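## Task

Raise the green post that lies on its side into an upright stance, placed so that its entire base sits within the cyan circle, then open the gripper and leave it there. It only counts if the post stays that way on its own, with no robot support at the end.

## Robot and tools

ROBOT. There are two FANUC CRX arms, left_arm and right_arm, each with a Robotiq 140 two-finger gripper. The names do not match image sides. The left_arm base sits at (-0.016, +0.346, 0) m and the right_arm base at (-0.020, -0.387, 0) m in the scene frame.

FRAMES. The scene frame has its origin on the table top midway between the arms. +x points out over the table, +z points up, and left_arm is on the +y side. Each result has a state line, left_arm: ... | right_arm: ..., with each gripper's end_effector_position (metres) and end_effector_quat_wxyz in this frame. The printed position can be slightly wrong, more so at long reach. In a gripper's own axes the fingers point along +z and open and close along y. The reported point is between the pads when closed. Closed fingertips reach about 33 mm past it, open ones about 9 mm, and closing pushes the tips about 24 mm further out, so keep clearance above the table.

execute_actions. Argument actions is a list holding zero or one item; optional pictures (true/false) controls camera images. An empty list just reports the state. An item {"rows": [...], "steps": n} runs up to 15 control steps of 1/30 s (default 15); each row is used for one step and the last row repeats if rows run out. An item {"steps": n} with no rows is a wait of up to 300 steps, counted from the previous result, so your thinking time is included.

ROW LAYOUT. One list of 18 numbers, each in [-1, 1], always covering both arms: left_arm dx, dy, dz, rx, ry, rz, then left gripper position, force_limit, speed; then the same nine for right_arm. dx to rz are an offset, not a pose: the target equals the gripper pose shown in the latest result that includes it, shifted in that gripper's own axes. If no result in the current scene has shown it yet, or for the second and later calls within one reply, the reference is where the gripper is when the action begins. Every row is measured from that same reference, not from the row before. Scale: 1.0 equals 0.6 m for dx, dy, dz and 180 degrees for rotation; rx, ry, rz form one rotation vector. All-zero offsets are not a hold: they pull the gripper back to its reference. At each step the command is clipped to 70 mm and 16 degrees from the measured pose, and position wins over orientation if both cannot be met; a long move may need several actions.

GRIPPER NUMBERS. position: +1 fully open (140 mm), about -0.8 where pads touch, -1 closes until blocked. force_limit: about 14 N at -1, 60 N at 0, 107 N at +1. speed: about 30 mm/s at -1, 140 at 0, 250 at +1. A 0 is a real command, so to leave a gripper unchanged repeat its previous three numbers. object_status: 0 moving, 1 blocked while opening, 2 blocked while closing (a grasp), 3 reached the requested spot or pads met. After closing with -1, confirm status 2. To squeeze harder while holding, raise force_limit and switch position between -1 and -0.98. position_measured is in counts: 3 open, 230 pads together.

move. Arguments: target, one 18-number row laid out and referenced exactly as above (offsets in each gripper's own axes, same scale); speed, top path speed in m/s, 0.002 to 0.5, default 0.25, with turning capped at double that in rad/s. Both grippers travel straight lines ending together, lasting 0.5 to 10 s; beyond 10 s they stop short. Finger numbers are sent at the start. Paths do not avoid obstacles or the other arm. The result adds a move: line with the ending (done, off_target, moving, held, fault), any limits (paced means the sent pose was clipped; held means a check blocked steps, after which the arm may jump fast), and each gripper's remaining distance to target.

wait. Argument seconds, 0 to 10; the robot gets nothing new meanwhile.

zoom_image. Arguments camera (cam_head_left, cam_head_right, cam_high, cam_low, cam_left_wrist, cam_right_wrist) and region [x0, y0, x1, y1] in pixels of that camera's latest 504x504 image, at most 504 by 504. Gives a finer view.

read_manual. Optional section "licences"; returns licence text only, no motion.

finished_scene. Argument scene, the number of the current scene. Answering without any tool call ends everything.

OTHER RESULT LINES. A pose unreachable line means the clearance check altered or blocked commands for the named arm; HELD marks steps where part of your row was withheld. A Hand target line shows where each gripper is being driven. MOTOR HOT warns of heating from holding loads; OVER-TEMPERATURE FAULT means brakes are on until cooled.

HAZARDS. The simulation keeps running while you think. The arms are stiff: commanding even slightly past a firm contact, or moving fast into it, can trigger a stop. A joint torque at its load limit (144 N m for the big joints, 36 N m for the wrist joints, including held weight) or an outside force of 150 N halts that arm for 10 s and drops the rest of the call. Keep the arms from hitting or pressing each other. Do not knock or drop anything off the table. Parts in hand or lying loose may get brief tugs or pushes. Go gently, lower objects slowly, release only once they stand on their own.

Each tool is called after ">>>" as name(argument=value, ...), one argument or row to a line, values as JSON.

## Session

>>> execute_actions(
  actions=[],
)

Scene clock: 0.00 s of 3900.00 s.
left_arm: end_effector_position=(+0.4770, +0.2532, +0.2720) position_measured=3 object_status=3 end_effector_quat_wxyz=(-0.000, +0.996, -0.093, +0.001) | right_arm: end_effector_position=(+0.2728, -0.2018, +0.1590) position_measured=3 object_status=3 end_effector_quat_wxyz=(+0.276, +0.865, -0.163, -0.386)
Joint positions: left_arm=[ 0.261  0.134  0.221  0.    -1.655  1.31 ] | right_arm=[ 0.518  0.604  0.288 -0.275 -2.209  0.449]
Joint velocities: left_arm=[-0.    -0.001  0.001  0.     0.     0.   ] | right_arm=[ 0.    -0.     0.001 -0.    -0.001  0.   ]
Hand target (left_arm): +0.477, +0.253, +0.272; -0.000, +0.996, -0.093, +0.001
Hand target (right_arm): +0.273, -0.202, +0.159; +0.276, +0.865, -0.163, -0.386
camera_calibration (this result's frames):
cam_left_wrist: T_world_to_cam=[[-0.431891, -0.901859, -0.0109656, 0.437325], [-0.872977, 0.414942, 0.256388, 0.261935], [-0.226675, 0.120304, -0.966512, 0.510058], [0, 0, 0, 1]] pos_world=[0.533157, 0.224355, 0.430616]
cam_right_wrist: T_world_to_cam=[[-0.0267211, -0.792963, 0.608683, -0.262031], [-0.207255, 0.600064, 0.772637, 0.0536823], [-0.977922, -0.105507, -0.18038, 0.471544], [0, 0, 0, 1]] pos_world=[0.465257, -0.190242, 0.203074]

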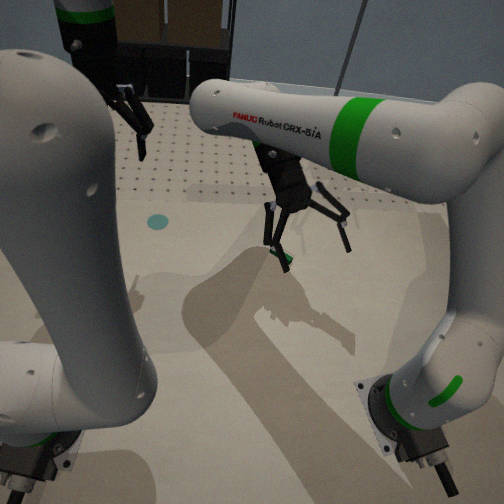

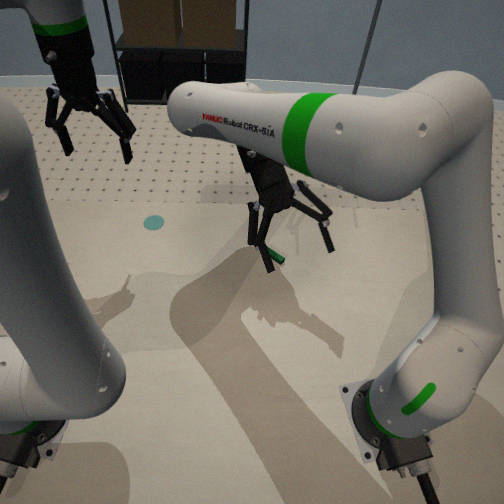

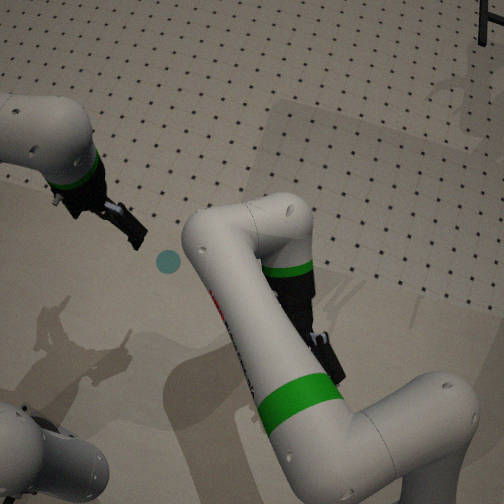

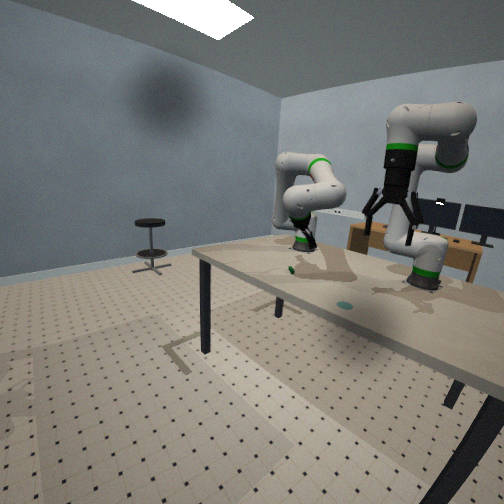

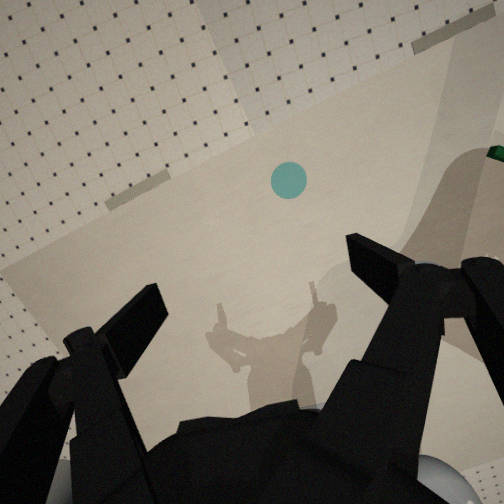

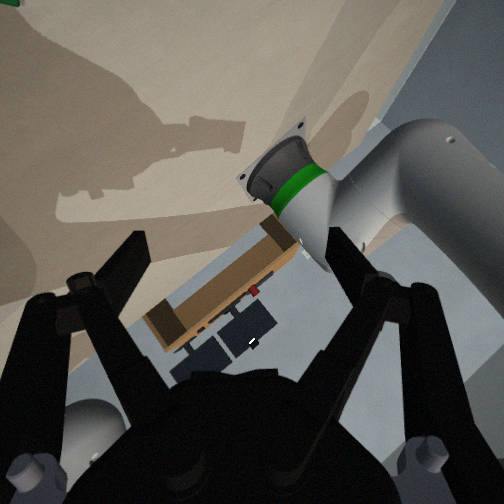

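>>> zoom_image(
  camera="cam_head_right",
  region=[230, 220, 320, 290],
)

>>> zoom_image(
  camera="cam_head_left",
  region=[240, 220, 330, 290],
)

>>> zoom_image(
  camera="cam_low",
  region=[250, 240, 340, 310],
)

Region (230, 220, 320, 290) of cam_head_right's 504x504 image, scaled by 5.600, with more detail than that image has.

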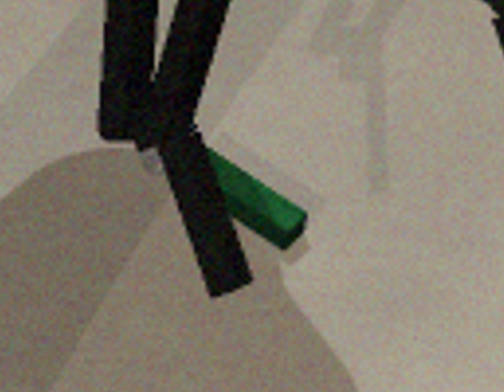

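Region (240, 220, 330, 290) of cam_head_left's 504x504 image, scaled by 5.600, with more detail than that image has.

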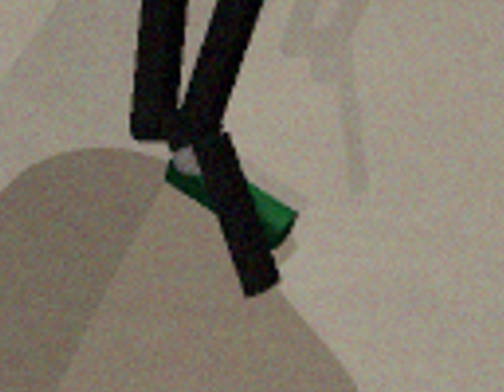

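Region (250, 240, 340, 310) of cam_low's 504x504 image, scaled by 5.600, with more detail than that image has.

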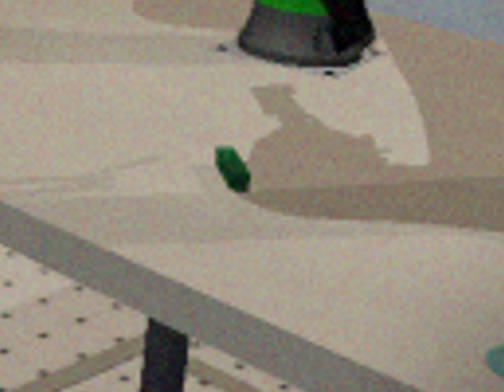

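>>> move(
  target=[0,0,0,0,0,0,1,0,0, 0.1147,-0.1788,-0.2247,-0.0484,0.2174,-0.3889,0.1,0.5,0.5],
  speed=0.5,
)

Scene clock: 10.13 s of 3900.00 s.
left_arm: end_effector_position=(+0.4770, +0.2532, +0.2720) position_measured=3 object_status=3 end_effector_quat_wxyz=(-0.000, +0.996, -0.093, +0.001) | right_arm: end_effector_position=(+0.4269, -0.1033, +0.1284) position_measured=117 object_status=3 end_effector_quat_wxyz=(+0.106, +0.852, +0.476, -0.190)
Joint positions: left_arm=[ 0.261  0.134  0.221  0.    -1.655  1.31 ] | right_arm=[ 0.677  0.6    0.411  0.069 -1.814  1.731]
Joint velocities: left_arm=[-0.002 -0.001 -0.001 -0.001  0.    -0.   ] | right_arm=[ 0.    -0.    -0.001 -0.001  0.     0.   ]
Hand target (left_arm): +0.477, +0.253, +0.272; -0.000, +0.996, -0.093, +0.001
Hand target (right_arm): +0.427, -0.103, +0.128; +0.106, +0.852, +0.476, -0.190
Off the commanded pose (left_arm): 0.000 m, 0 deg.
Off the commanded pose (right_arm): 0.000 m, 0 deg.
After step 90, 5.27 s passed at rest.
move: done
camera_calibration (this result's frames):
cam_left_wrist: T_world_to_cam=[[-0.431891, -0.901859, -0.0109655, 0.437325], [-0.872977, 0.414942, 0.256388, 0.261935], [-0.226676, 0.120304, -0.966512, 0.510058], [0, 0, 0, 1]] pos_world=[0.533157, 0.224355, 0.430616]
cam_right_wrist: T_world_to_cam=[[0.869276, -0.493863, 0.0214097, -0.4374], [-0.307343, -0.506034, 0.805897, -0.0255764], [-0.387169, -0.707127, -0.591668, 0.365529], [0, 0, 0, 1]] pos_world=[0.513882, 0.029517, 0.246249]

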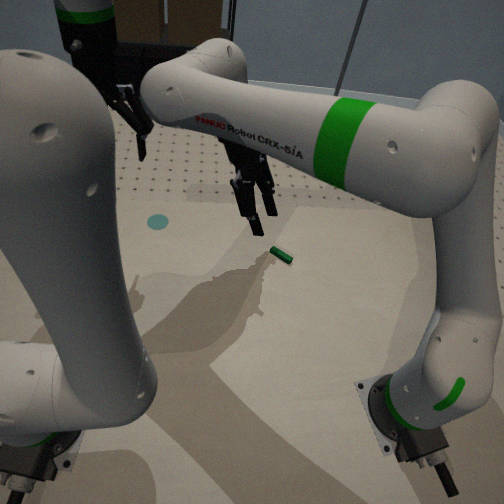

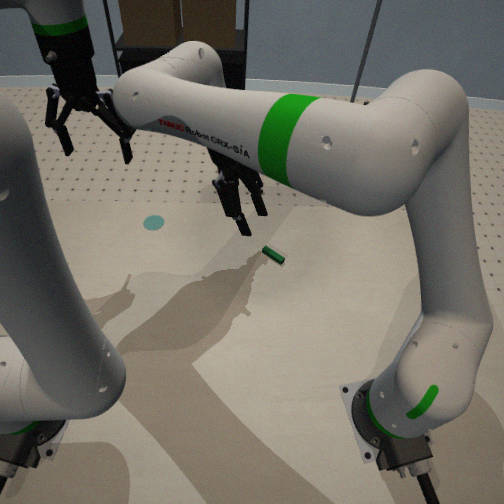

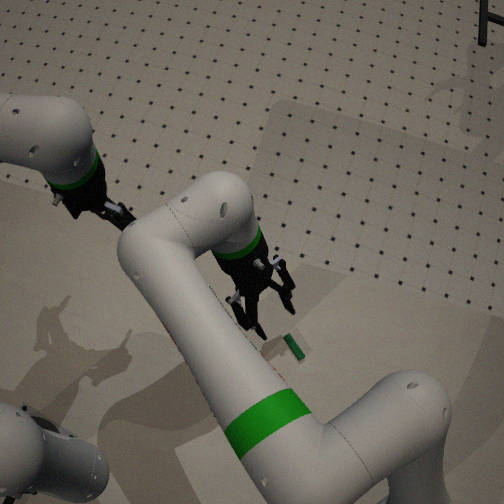

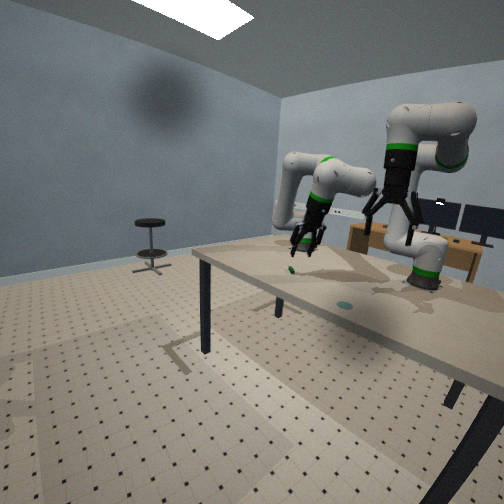

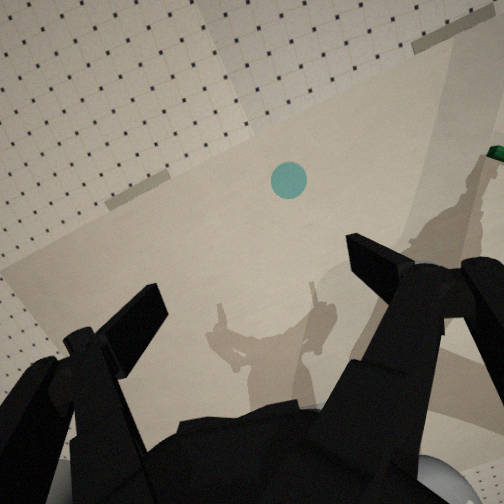

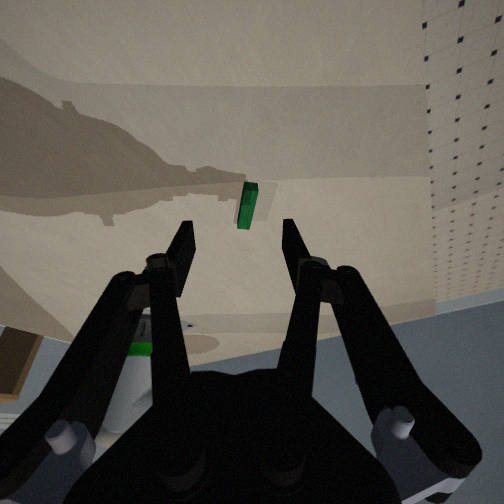

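>>> zoom_image(
  camera="cam_right_wrist",
  region=[170, 150, 310, 260],
)

>>> zoom_image(
  camera="cam_high",
  region=[250, 310, 340, 380],
)

Region (170, 150, 310, 260) of cam_right_wrist's 504x504 image, scaled by 3.600, with more detail than that image has; it fills the top 396 rows of this view, and the rest is white.

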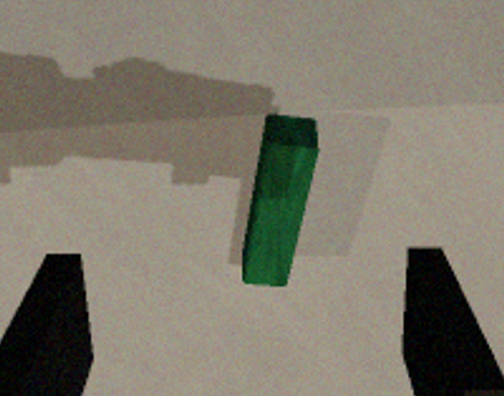

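Region (250, 310, 340, 380) of cam_high's 504x504 image, scaled by 5.600, with more detail than that image has.

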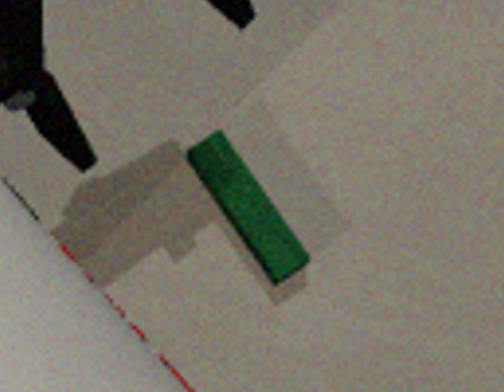

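>>> move(
  target=[0,0,0,0,0,0,1,0,0, -0.0031,0.0272,0.1640,0.0141,0,0.0302,0.1,0.5,0.5],
  speed=0.2,
)

>>> move(
  target=[0,0,0,0,0,0,1,0,0, 0,0,0,0,0,0,-1,0.5,0.5],
  speed=0.2,
)

Scene clock: 14.07 s of 3900.00 s.
left_arm: end_effector_position=(+0.4770, +0.2532, +0.2720) position_measured=3 object_status=3 end_effector_quat_wxyz=(-0.000, +0.996, -0.093, +0.001) | right_arm: end_effector_position=(+0.4182, -0.1489, +0.0402) position_measured=117 object_status=3 end_effector_quat_wxyz=(+0.096, +0.876, +0.430, -0.195)
Joint positions: left_arm=[ 0.261  0.134  0.221  0.    -1.655  1.31 ] | right_arm=[ 0.615  0.59   0.187  0.049 -1.603  1.677]
Joint velocities: left_arm=[ 0.    -0.     0.    -0.001  0.     0.   ] | right_arm=[-0.     0.001  0.     0.    -0.    -0.   ]
Hand target (left_arm): +0.477, +0.253, +0.272; -0.000, +0.996, -0.093, +0.001
Hand target (right_arm): +0.418, -0.149, +0.040; +0.096, +0.876, +0.430, -0.195
Off the commanded pose (left_arm): 0.000 m, 0 deg.
Off the commanded pose (right_arm): 0.000 m, 0 deg.
After step 90, 0.07 s passed at rest.
move: done
camera_calibration (this result's frames):
cam_left_wrist: T_world_to_cam=[[-0.431891, -0.901859, -0.0109653, 0.437325], [-0.872977, 0.414942, 0.256388, 0.261934], [-0.226676, 0.120304, -0.966512, 0.510058], [0, 0, 0, 1]] pos_world=[0.533157, 0.224355, 0.430616]
cam_right_wrist: T_world_to_cam=[[0.812678, -0.58231, 0.0216631, -0.439896], [-0.359044, -0.471112, 0.805693, 0.0465401], [-0.458957, -0.662547, -0.591937, 0.314391], [0, 0, 0, 1]] pos_world=[0.518496, -0.0259313, 0.158132]

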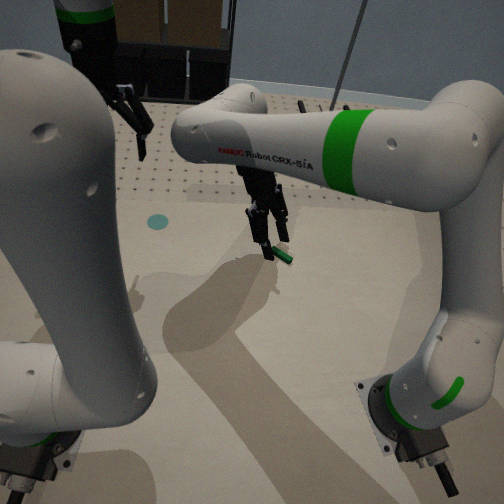

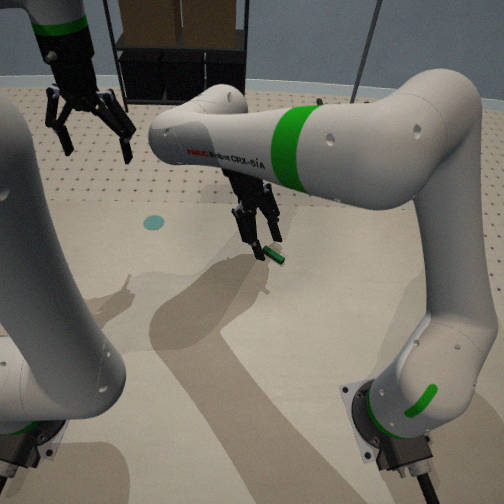

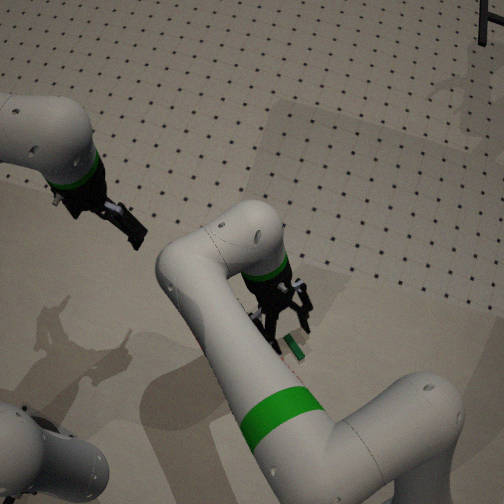

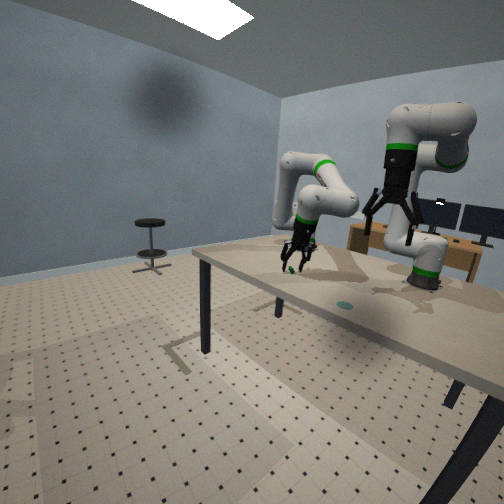

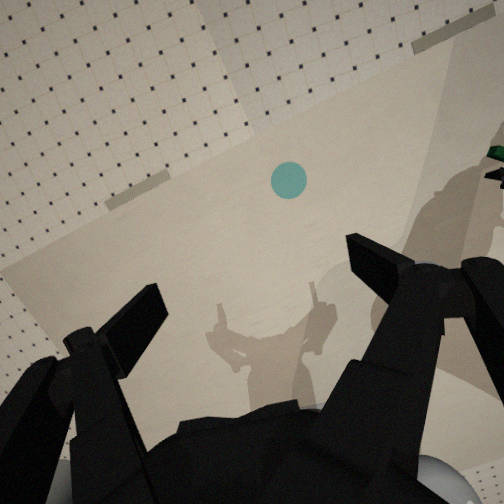

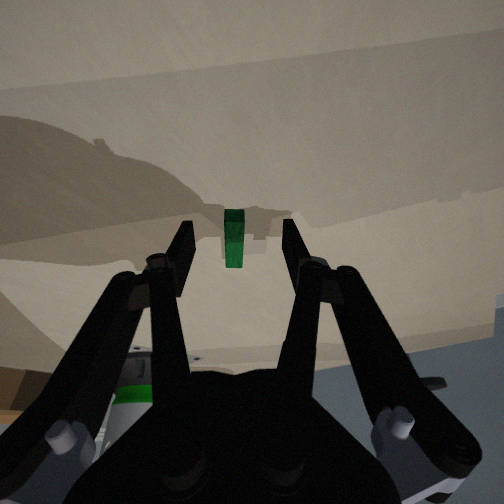

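Scene clock: 14.60 s of 3900.00 s.
left_arm: end_effector_position=(+0.4770, +0.2532, +0.2720) position_measured=3 object_status=3 end_effector_quat_wxyz=(-0.000, +0.996, -0.093, +0.001) | right_arm: end_effector_position=(+0.4182, -0.1489, +0.0402) position_measured=212 object_status=2 end_effector_quat_wxyz=(+0.096, +0.876, +0.430, -0.195)
Joint positions: left_arm=[ 0.261  0.134  0.221  0.    -1.655  1.31 ] | right_arm=[ 0.615  0.59   0.187  0.049 -1.603  1.677]
Joint velocities: left_arm=[ 0.003  0.001  0.     0.    -0.     0.   ] | right_arm=[ 0.     0.    -0.     0.001 -0.     0.   ]
Hand target (left_arm): +0.477, +0.253, +0.272; -0.000, +0.996, -0.093, +0.001
Hand target (right_arm): +0.418, -0.149, +0.040; +0.096, +0.876, +0.430, -0.195
Off the commanded pose (left_arm): 0.000 m, 0 deg.
Off the commanded pose (right_arm): 0.000 m, 0 deg.
move: done
camera_calibration (this result's frames):
cam_left_wrist: T_world_to_cam=[[-0.431891, -0.901859, -0.0109655, 0.437325], [-0.872977, 0.414943, 0.256388, 0.261934], [-0.226676, 0.120304, -0.966512, 0.510058], [0, 0, 0, 1]] pos_world=[0.533157, 0.224355, 0.430616]
cam_right_wrist: T_world_to_cam=[[0.812692, -0.582288, 0.0217332, -0.439931], [-0.359065, -0.47107, 0.805708, 0.0465518], [-0.458916, -0.662596, -0.591914, 0.314363], [0, 0, 0, 1]] pos_world=[0.518509, -0.0259416, 0.15813]

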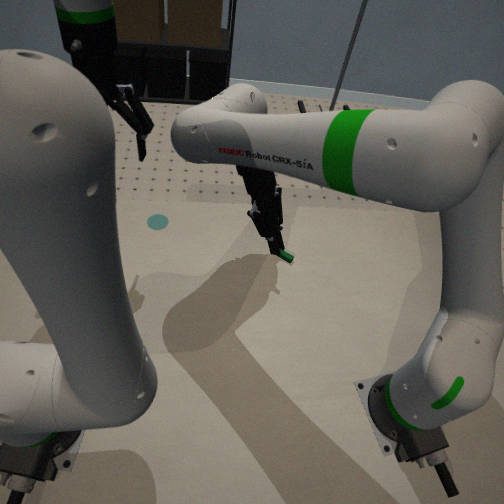

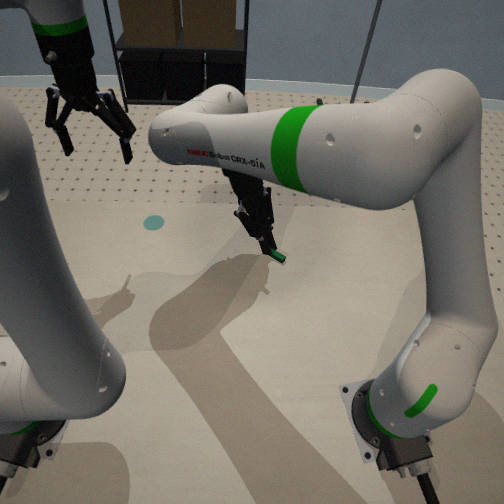

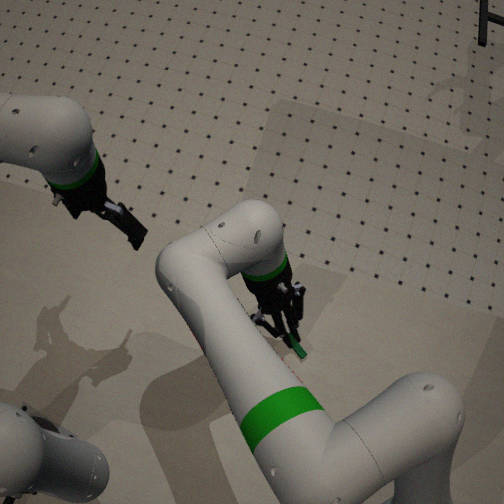

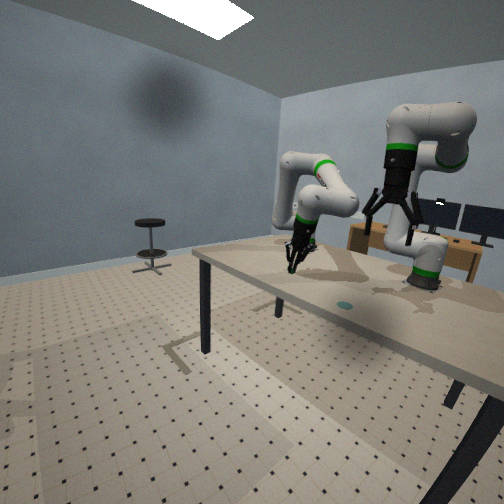

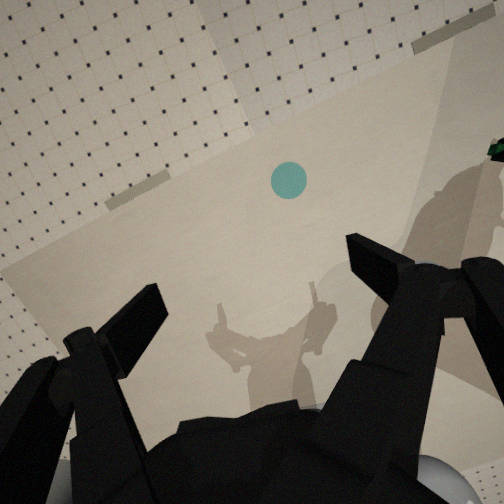

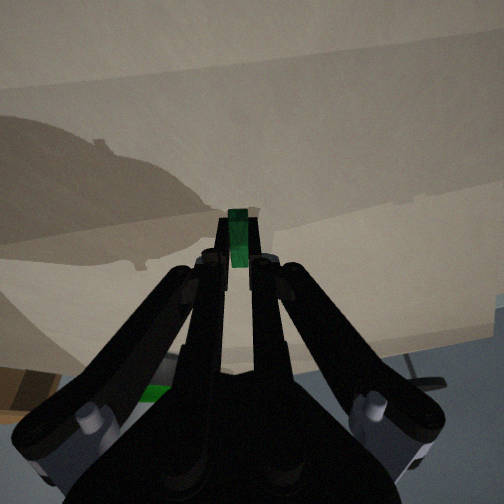

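>>> move(
  target=[0,0,0,0,0,0,1,0,0, -0.0493,0,-0.1057,0,0,0,-1,0.5,0.5],
  speed=0.3,
)

>>> move(
  target=[0,0,0,0,0,0,1,0,0, 0.4385,-0.1711,-0.2041,0.07993,0.47989,-0.21960,-1,0.5,0.5],
  speed=0.5,
)

>>> zoom_image(
  camera="cam_high",
  region=[110, 210, 230, 310],
)

>>> zoom_image(
  camera="cam_head_left",
  region=[100, 160, 220, 250],
)

>>> zoom_image(
  camera="cam_low",
  region=[290, 240, 390, 320],
)

Scene clock: 18.43 s of 3900.00 s.
left_arm: end_effector_position=(+0.4770, +0.2532, +0.2720) position_measured=3 object_status=3 end_effector_quat_wxyz=(-0.000, +0.996, -0.093, +0.001) | right_arm: end_effector_position=(+0.4181, -0.1487, +0.1102) position_measured=212 object_status=2 end_effector_quat_wxyz=(+0.096, +0.876, +0.430, -0.195)
Joint positions: left_arm=[ 0.261  0.134  0.221  0.    -1.655  1.31 ] | right_arm=[ 0.616  0.535  0.274  0.05  -1.745  1.684]
Joint velocities: left_arm=[-0.001  0.001  0.     0.001 -0.    -0.001] | right_arm=[ 0.    -0.     0.002 -0.001  0.    -0.   ]
Hand target (left_arm): +0.477, +0.253, +0.272; -0.000, +0.996, -0.093, +0.001
Hand target (right_arm): +0.418, -0.149, +0.110; +0.096, +0.876, +0.430, -0.195
Off the commanded pose (left_arm): 0.000 m, 0 deg.
Off the commanded pose (right_arm): 0.000 m, 0 deg.
After step 90, 0.10 s passed at rest.
move: done
camera_calibration (this result's frames):
cam_left_wrist: T_world_to_cam=[[-0.431891, -0.901859, -0.0109656, 0.437325], [-0.872977, 0.414943, 0.256387, 0.261935], [-0.226675, 0.120304, -0.966512, 0.510058], [0, 0, 0, 1]] pos_world=[0.533157, 0.224355, 0.430616]
cam_right_wrist: T_world_to_cam=[[0.812853, -0.582062, 0.021743, -0.441338], [-0.358986, -0.471231, 0.805649, -0.0098329], [-0.458692, -0.66268, -0.591994, 0.355801], [0, 0, 0, 1]] pos_world=[0.518416, -0.0257377, 0.22815]

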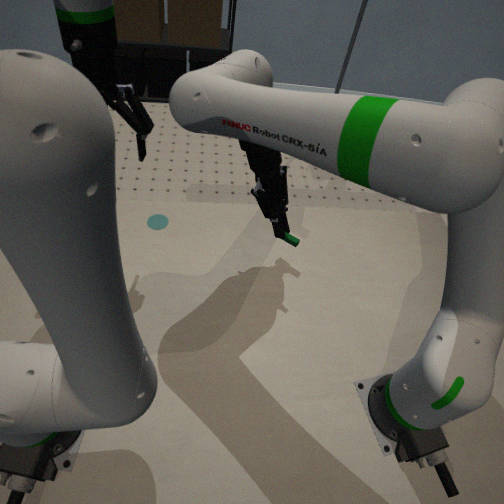

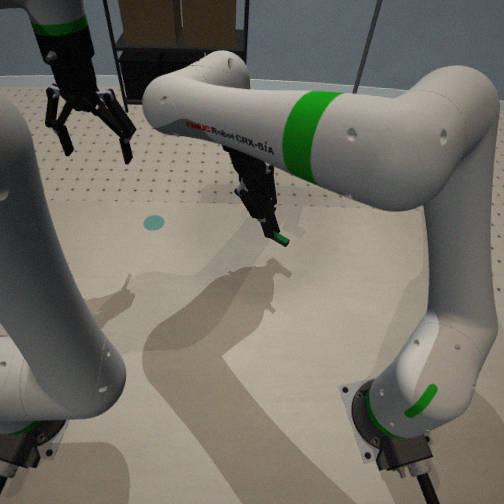

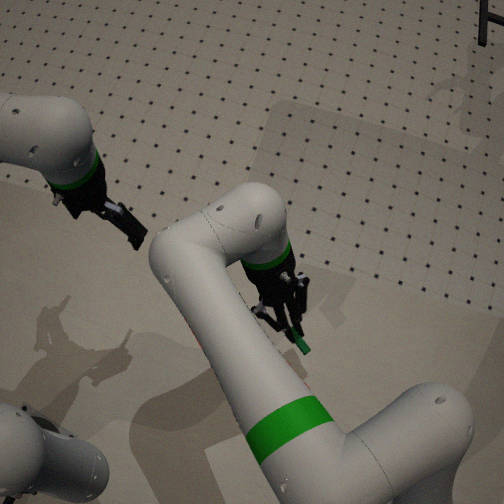

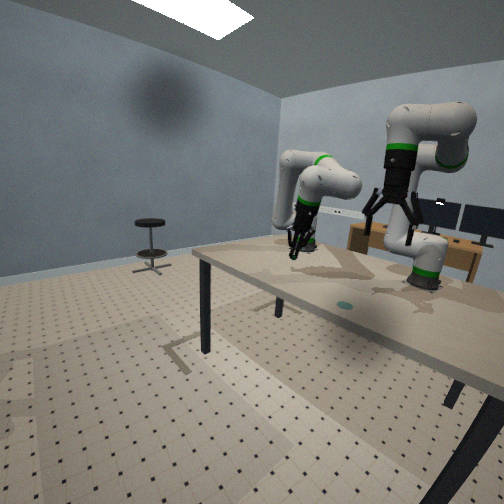

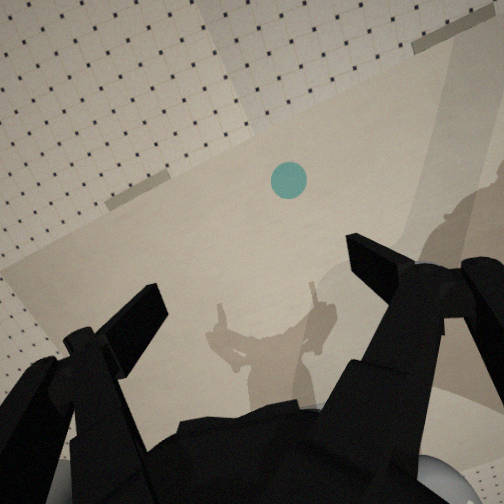

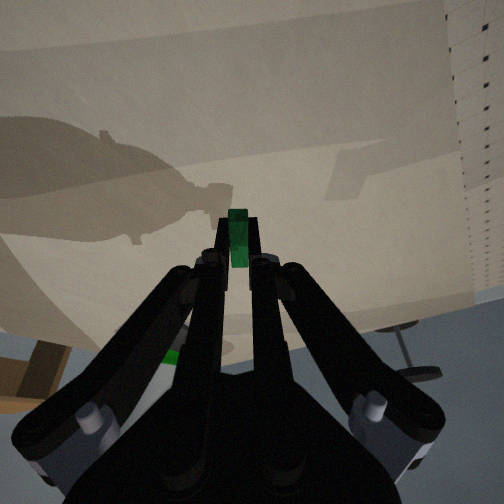

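Scene clock: 20.67 s of 3900.00 s.
left_arm: end_effector_position=(+0.4770, +0.2532, +0.2720) position_measured=3 object_status=3 end_effector_quat_wxyz=(-0.000, +0.996, -0.093, +0.001) | right_arm: end_effector_position=(+0.5148, +0.1438, +0.1101) position_measured=212 object_status=2 end_effector_quat_wxyz=(-0.380, +0.595, +0.599, +0.379)
Joint positions: left_arm=[ 0.261  0.134  0.221  0.    -1.655  1.31 ] | right_arm=[ 0.255  0.559  0.189 -1.267 -1.038  3.333]
Joint velocities: left_arm=[-0.     0.001 -0.001  0.     0.    -0.   ] | right_arm=[-0.001  0.001  0.001 -0.001 -0.001  0.001]
Hand target (left_arm): +0.477, +0.253, +0.272; -0.000, +0.996, -0.093, +0.001
Hand target (right_arm): +0.515, +0.144, +0.110; -0.380, +0.595, +0.598, +0.379
Off the commanded pose (left_arm): 0.000 m, 0 deg.
Off the commanded pose (right_arm): 0.001 m, 0 deg.
move: done
camera_calibration (this result's frames):
cam_left_wrist: T_world_to_cam=[[-0.431891, -0.901859, -0.0109656, 0.437325], [-0.872977, 0.414942, 0.256388, 0.261935], [-0.226675, 0.120304, -0.966512, 0.510058], [0, 0, 0, 1]] pos_world=[0.533157, 0.224355, 0.430616]
cam_right_wrist: T_world_to_cam=[[0.999144, -0.0163346, 0.0380151, -0.528737], [0.00935672, -0.805772, -0.592152, 0.175194], [0.0403041, 0.592, -0.804929, 0.180119], [0, 0, 0, 1]] pos_world=[0.519385, 0.0258994, 0.268824]

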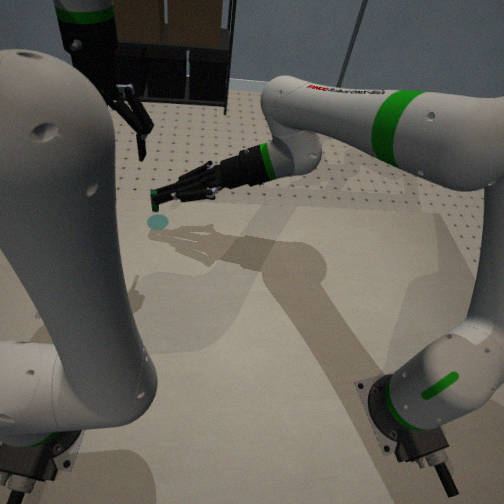

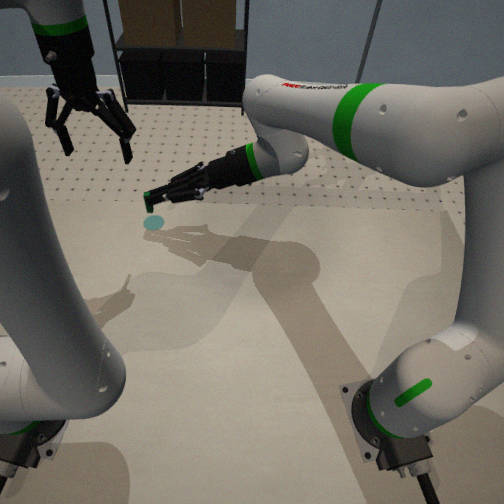

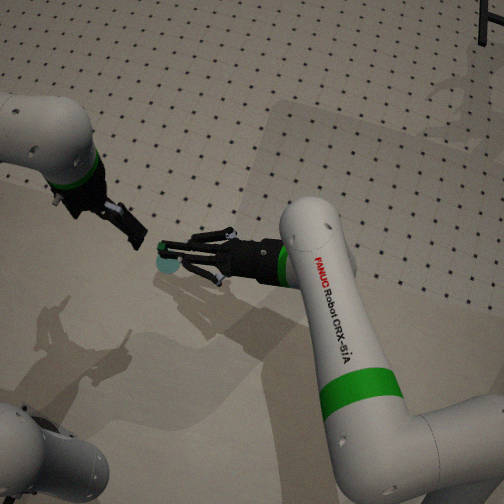

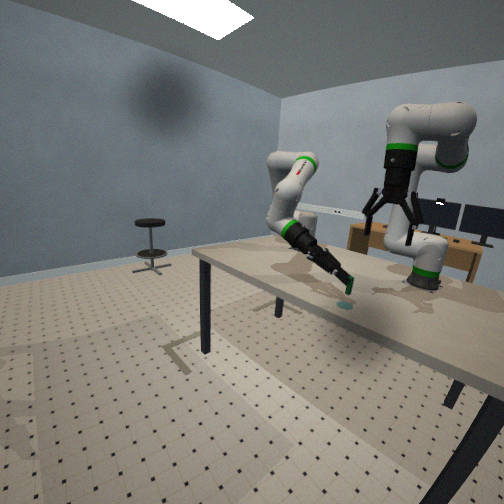

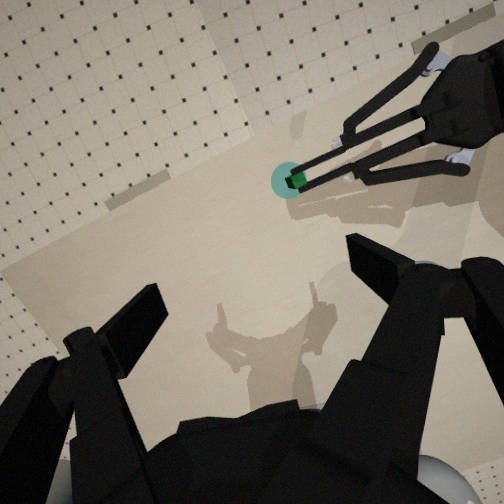

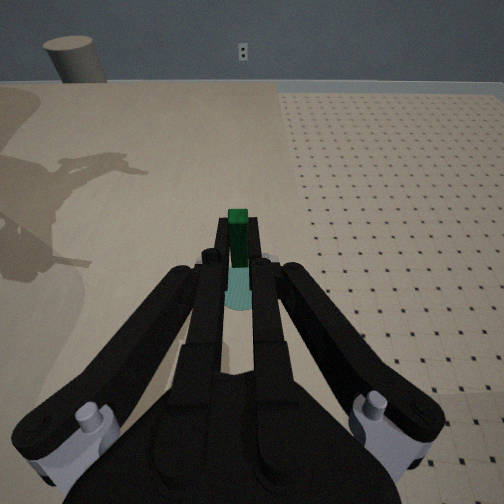

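Region (110, 210, 230, 310) of cam_high's 504x504 image, scaled by 4.200, with more detail than that image has.

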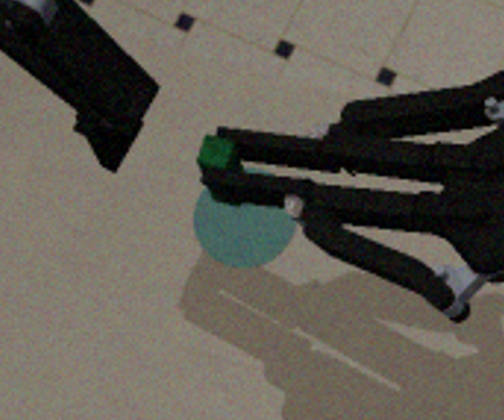

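Region (100, 160, 220, 250) of cam_head_left's 504x504 image, scaled by 4.200, with more detail than that image has; it fills the top 378 rows of this view, and the rest is white.

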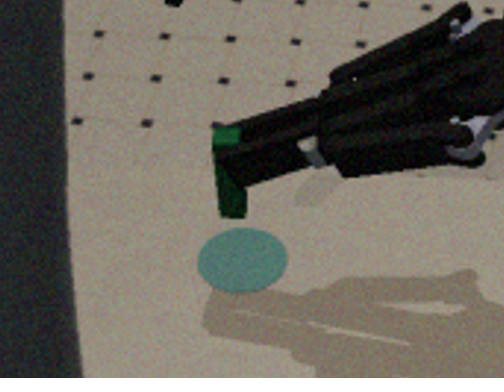

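Region (290, 240, 390, 320) of cam_low's 504x504 image, scaled by 5.040, with more detail than that image has; it fills the top 403 rows of this view, and the rest is white.

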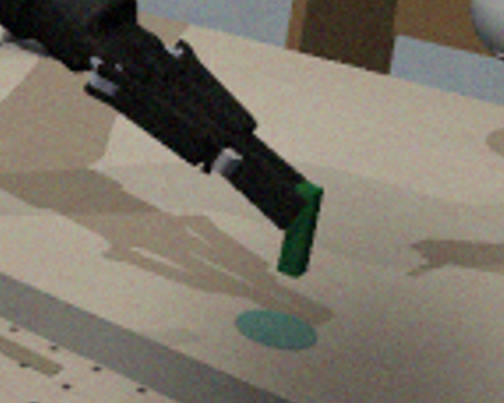

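>>> move(
  target=[0,0,0,0,0,0,1,0,0, -0.0665,0,0.0310,0,0,0,-1,0.5,0.5],
  speed=0.15,
)

>>> zoom_image(
  camera="cam_low",
  region=[290, 240, 390, 320],
)

>>> zoom_image(
  camera="cam_head_left",
  region=[100, 160, 220, 250],
)

>>> zoom_image(
  camera="cam_left_wrist",
  region=[240, 130, 360, 230],
)

Scene clock: 23.23 s of 3900.00 s.
left_arm: end_effector_position=(+0.4770, +0.2532, +0.2720) position_measured=3 object_status=3 end_effector_quat_wxyz=(-0.000, +0.996, -0.093, +0.001) | right_arm: end_effector_position=(+0.5149, +0.1436, +0.0661) position_measured=212 object_status=2 end_effector_quat_wxyz=(-0.380, +0.595, +0.598, +0.379)
Joint positions: left_arm=[ 0.261  0.134  0.221  0.    -1.655  1.31 ] | right_arm=[ 0.245  0.628  0.179 -1.31  -1.025  3.423]
Joint velocities: left_arm=[-0.    -0.001 -0.001 -0.     0.    -0.   ] | right_arm=[-0.  0.  0.  0.  0.  0.]
Hand target (left_arm): +0.477, +0.253, +0.272; -0.000, +0.996, -0.093, +0.001
Hand target (right_arm): +0.515, +0.144, +0.066; -0.380, +0.595, +0.598, +0.379
Off the commanded pose (left_arm): 0.000 m, 0 deg.
Off the commanded pose (right_arm): 0.000 m, 0 deg.
move: done
camera_calibration (this result's frames):
cam_left_wrist: T_world_to_cam=[[-0.431891, -0.901859, -0.0109656, 0.437325], [-0.872977, 0.414942, 0.256388, 0.261934], [-0.226675, 0.120304, -0.966512, 0.510058], [0, 0, 0, 1]] pos_world=[0.533157, 0.224355, 0.430616]
cam_right_wrist: T_world_to_cam=[[0.999144, -0.0164577, 0.0379436, -0.527117], [0.00921116, -0.805831, -0.592074, 0.149068], [0.0403203, 0.591917, -0.80499, 0.144753], [0, 0, 0, 1]] pos_world=[0.519456, 0.0257666, 0.224784]

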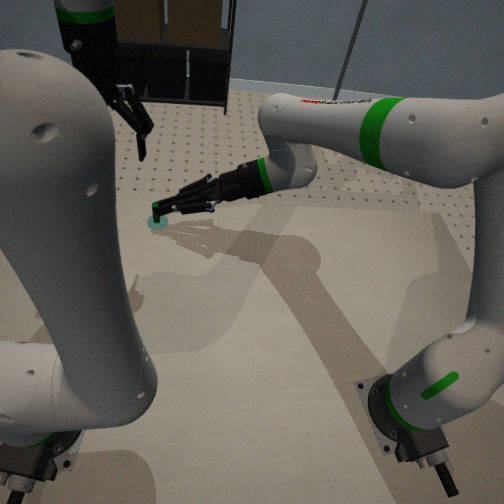

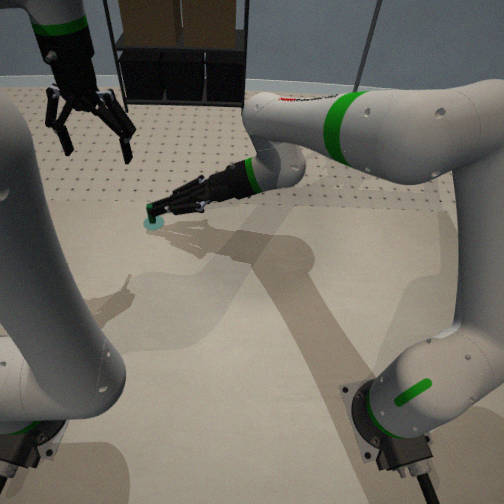

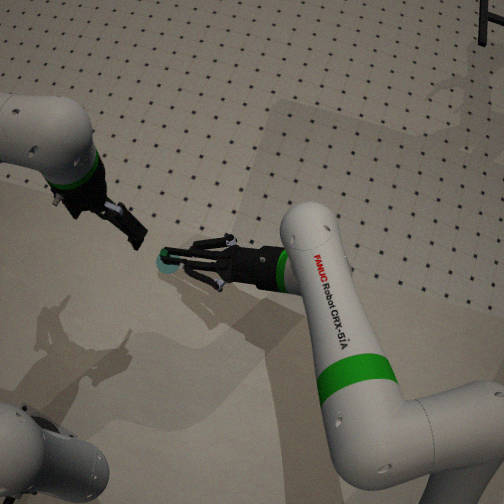

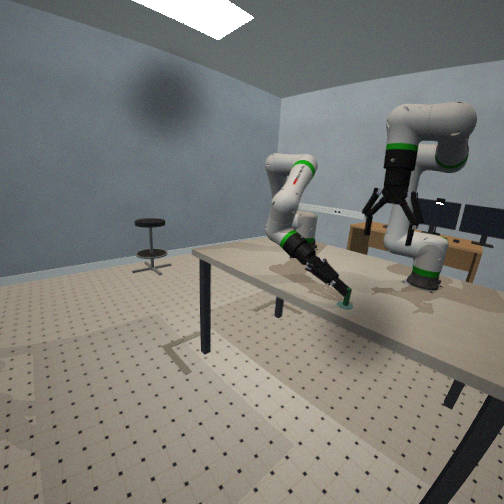

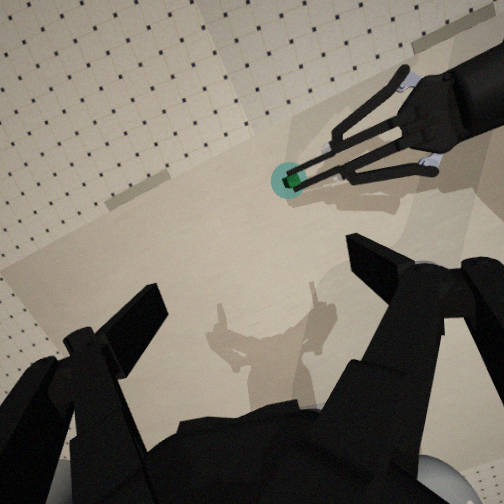

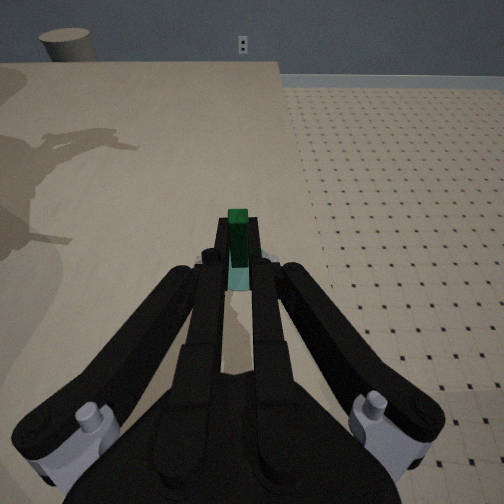

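Region (290, 240, 390, 320) of cam_low's 504x504 image, scaled by 5.040, with more detail than that image has; it fills the top 403 rows of this view, and the rest is white.

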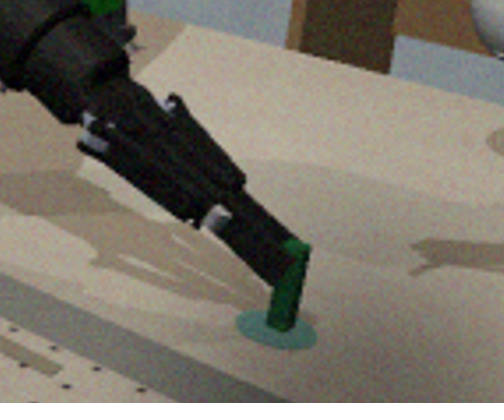

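Region (100, 160, 220, 250) of cam_head_left's 504x504 image, scaled by 4.200, with more detail than that image has; it fills the top 378 rows of this view, and the rest is white.

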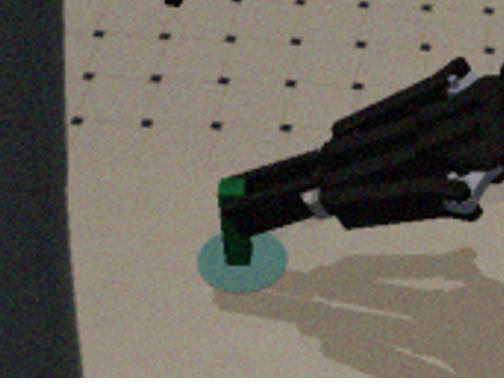

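Region (240, 130, 360, 230) of cam_left_wrist's 504x504 image, scaled by 4.200, with more detail than that image has.

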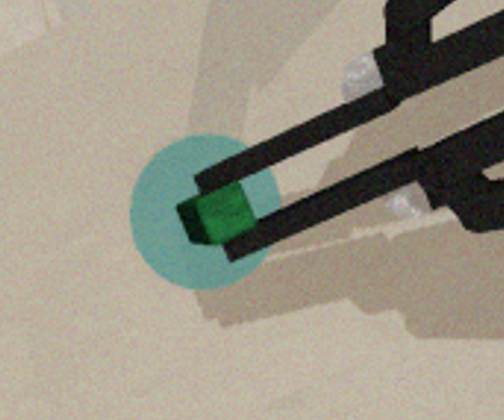

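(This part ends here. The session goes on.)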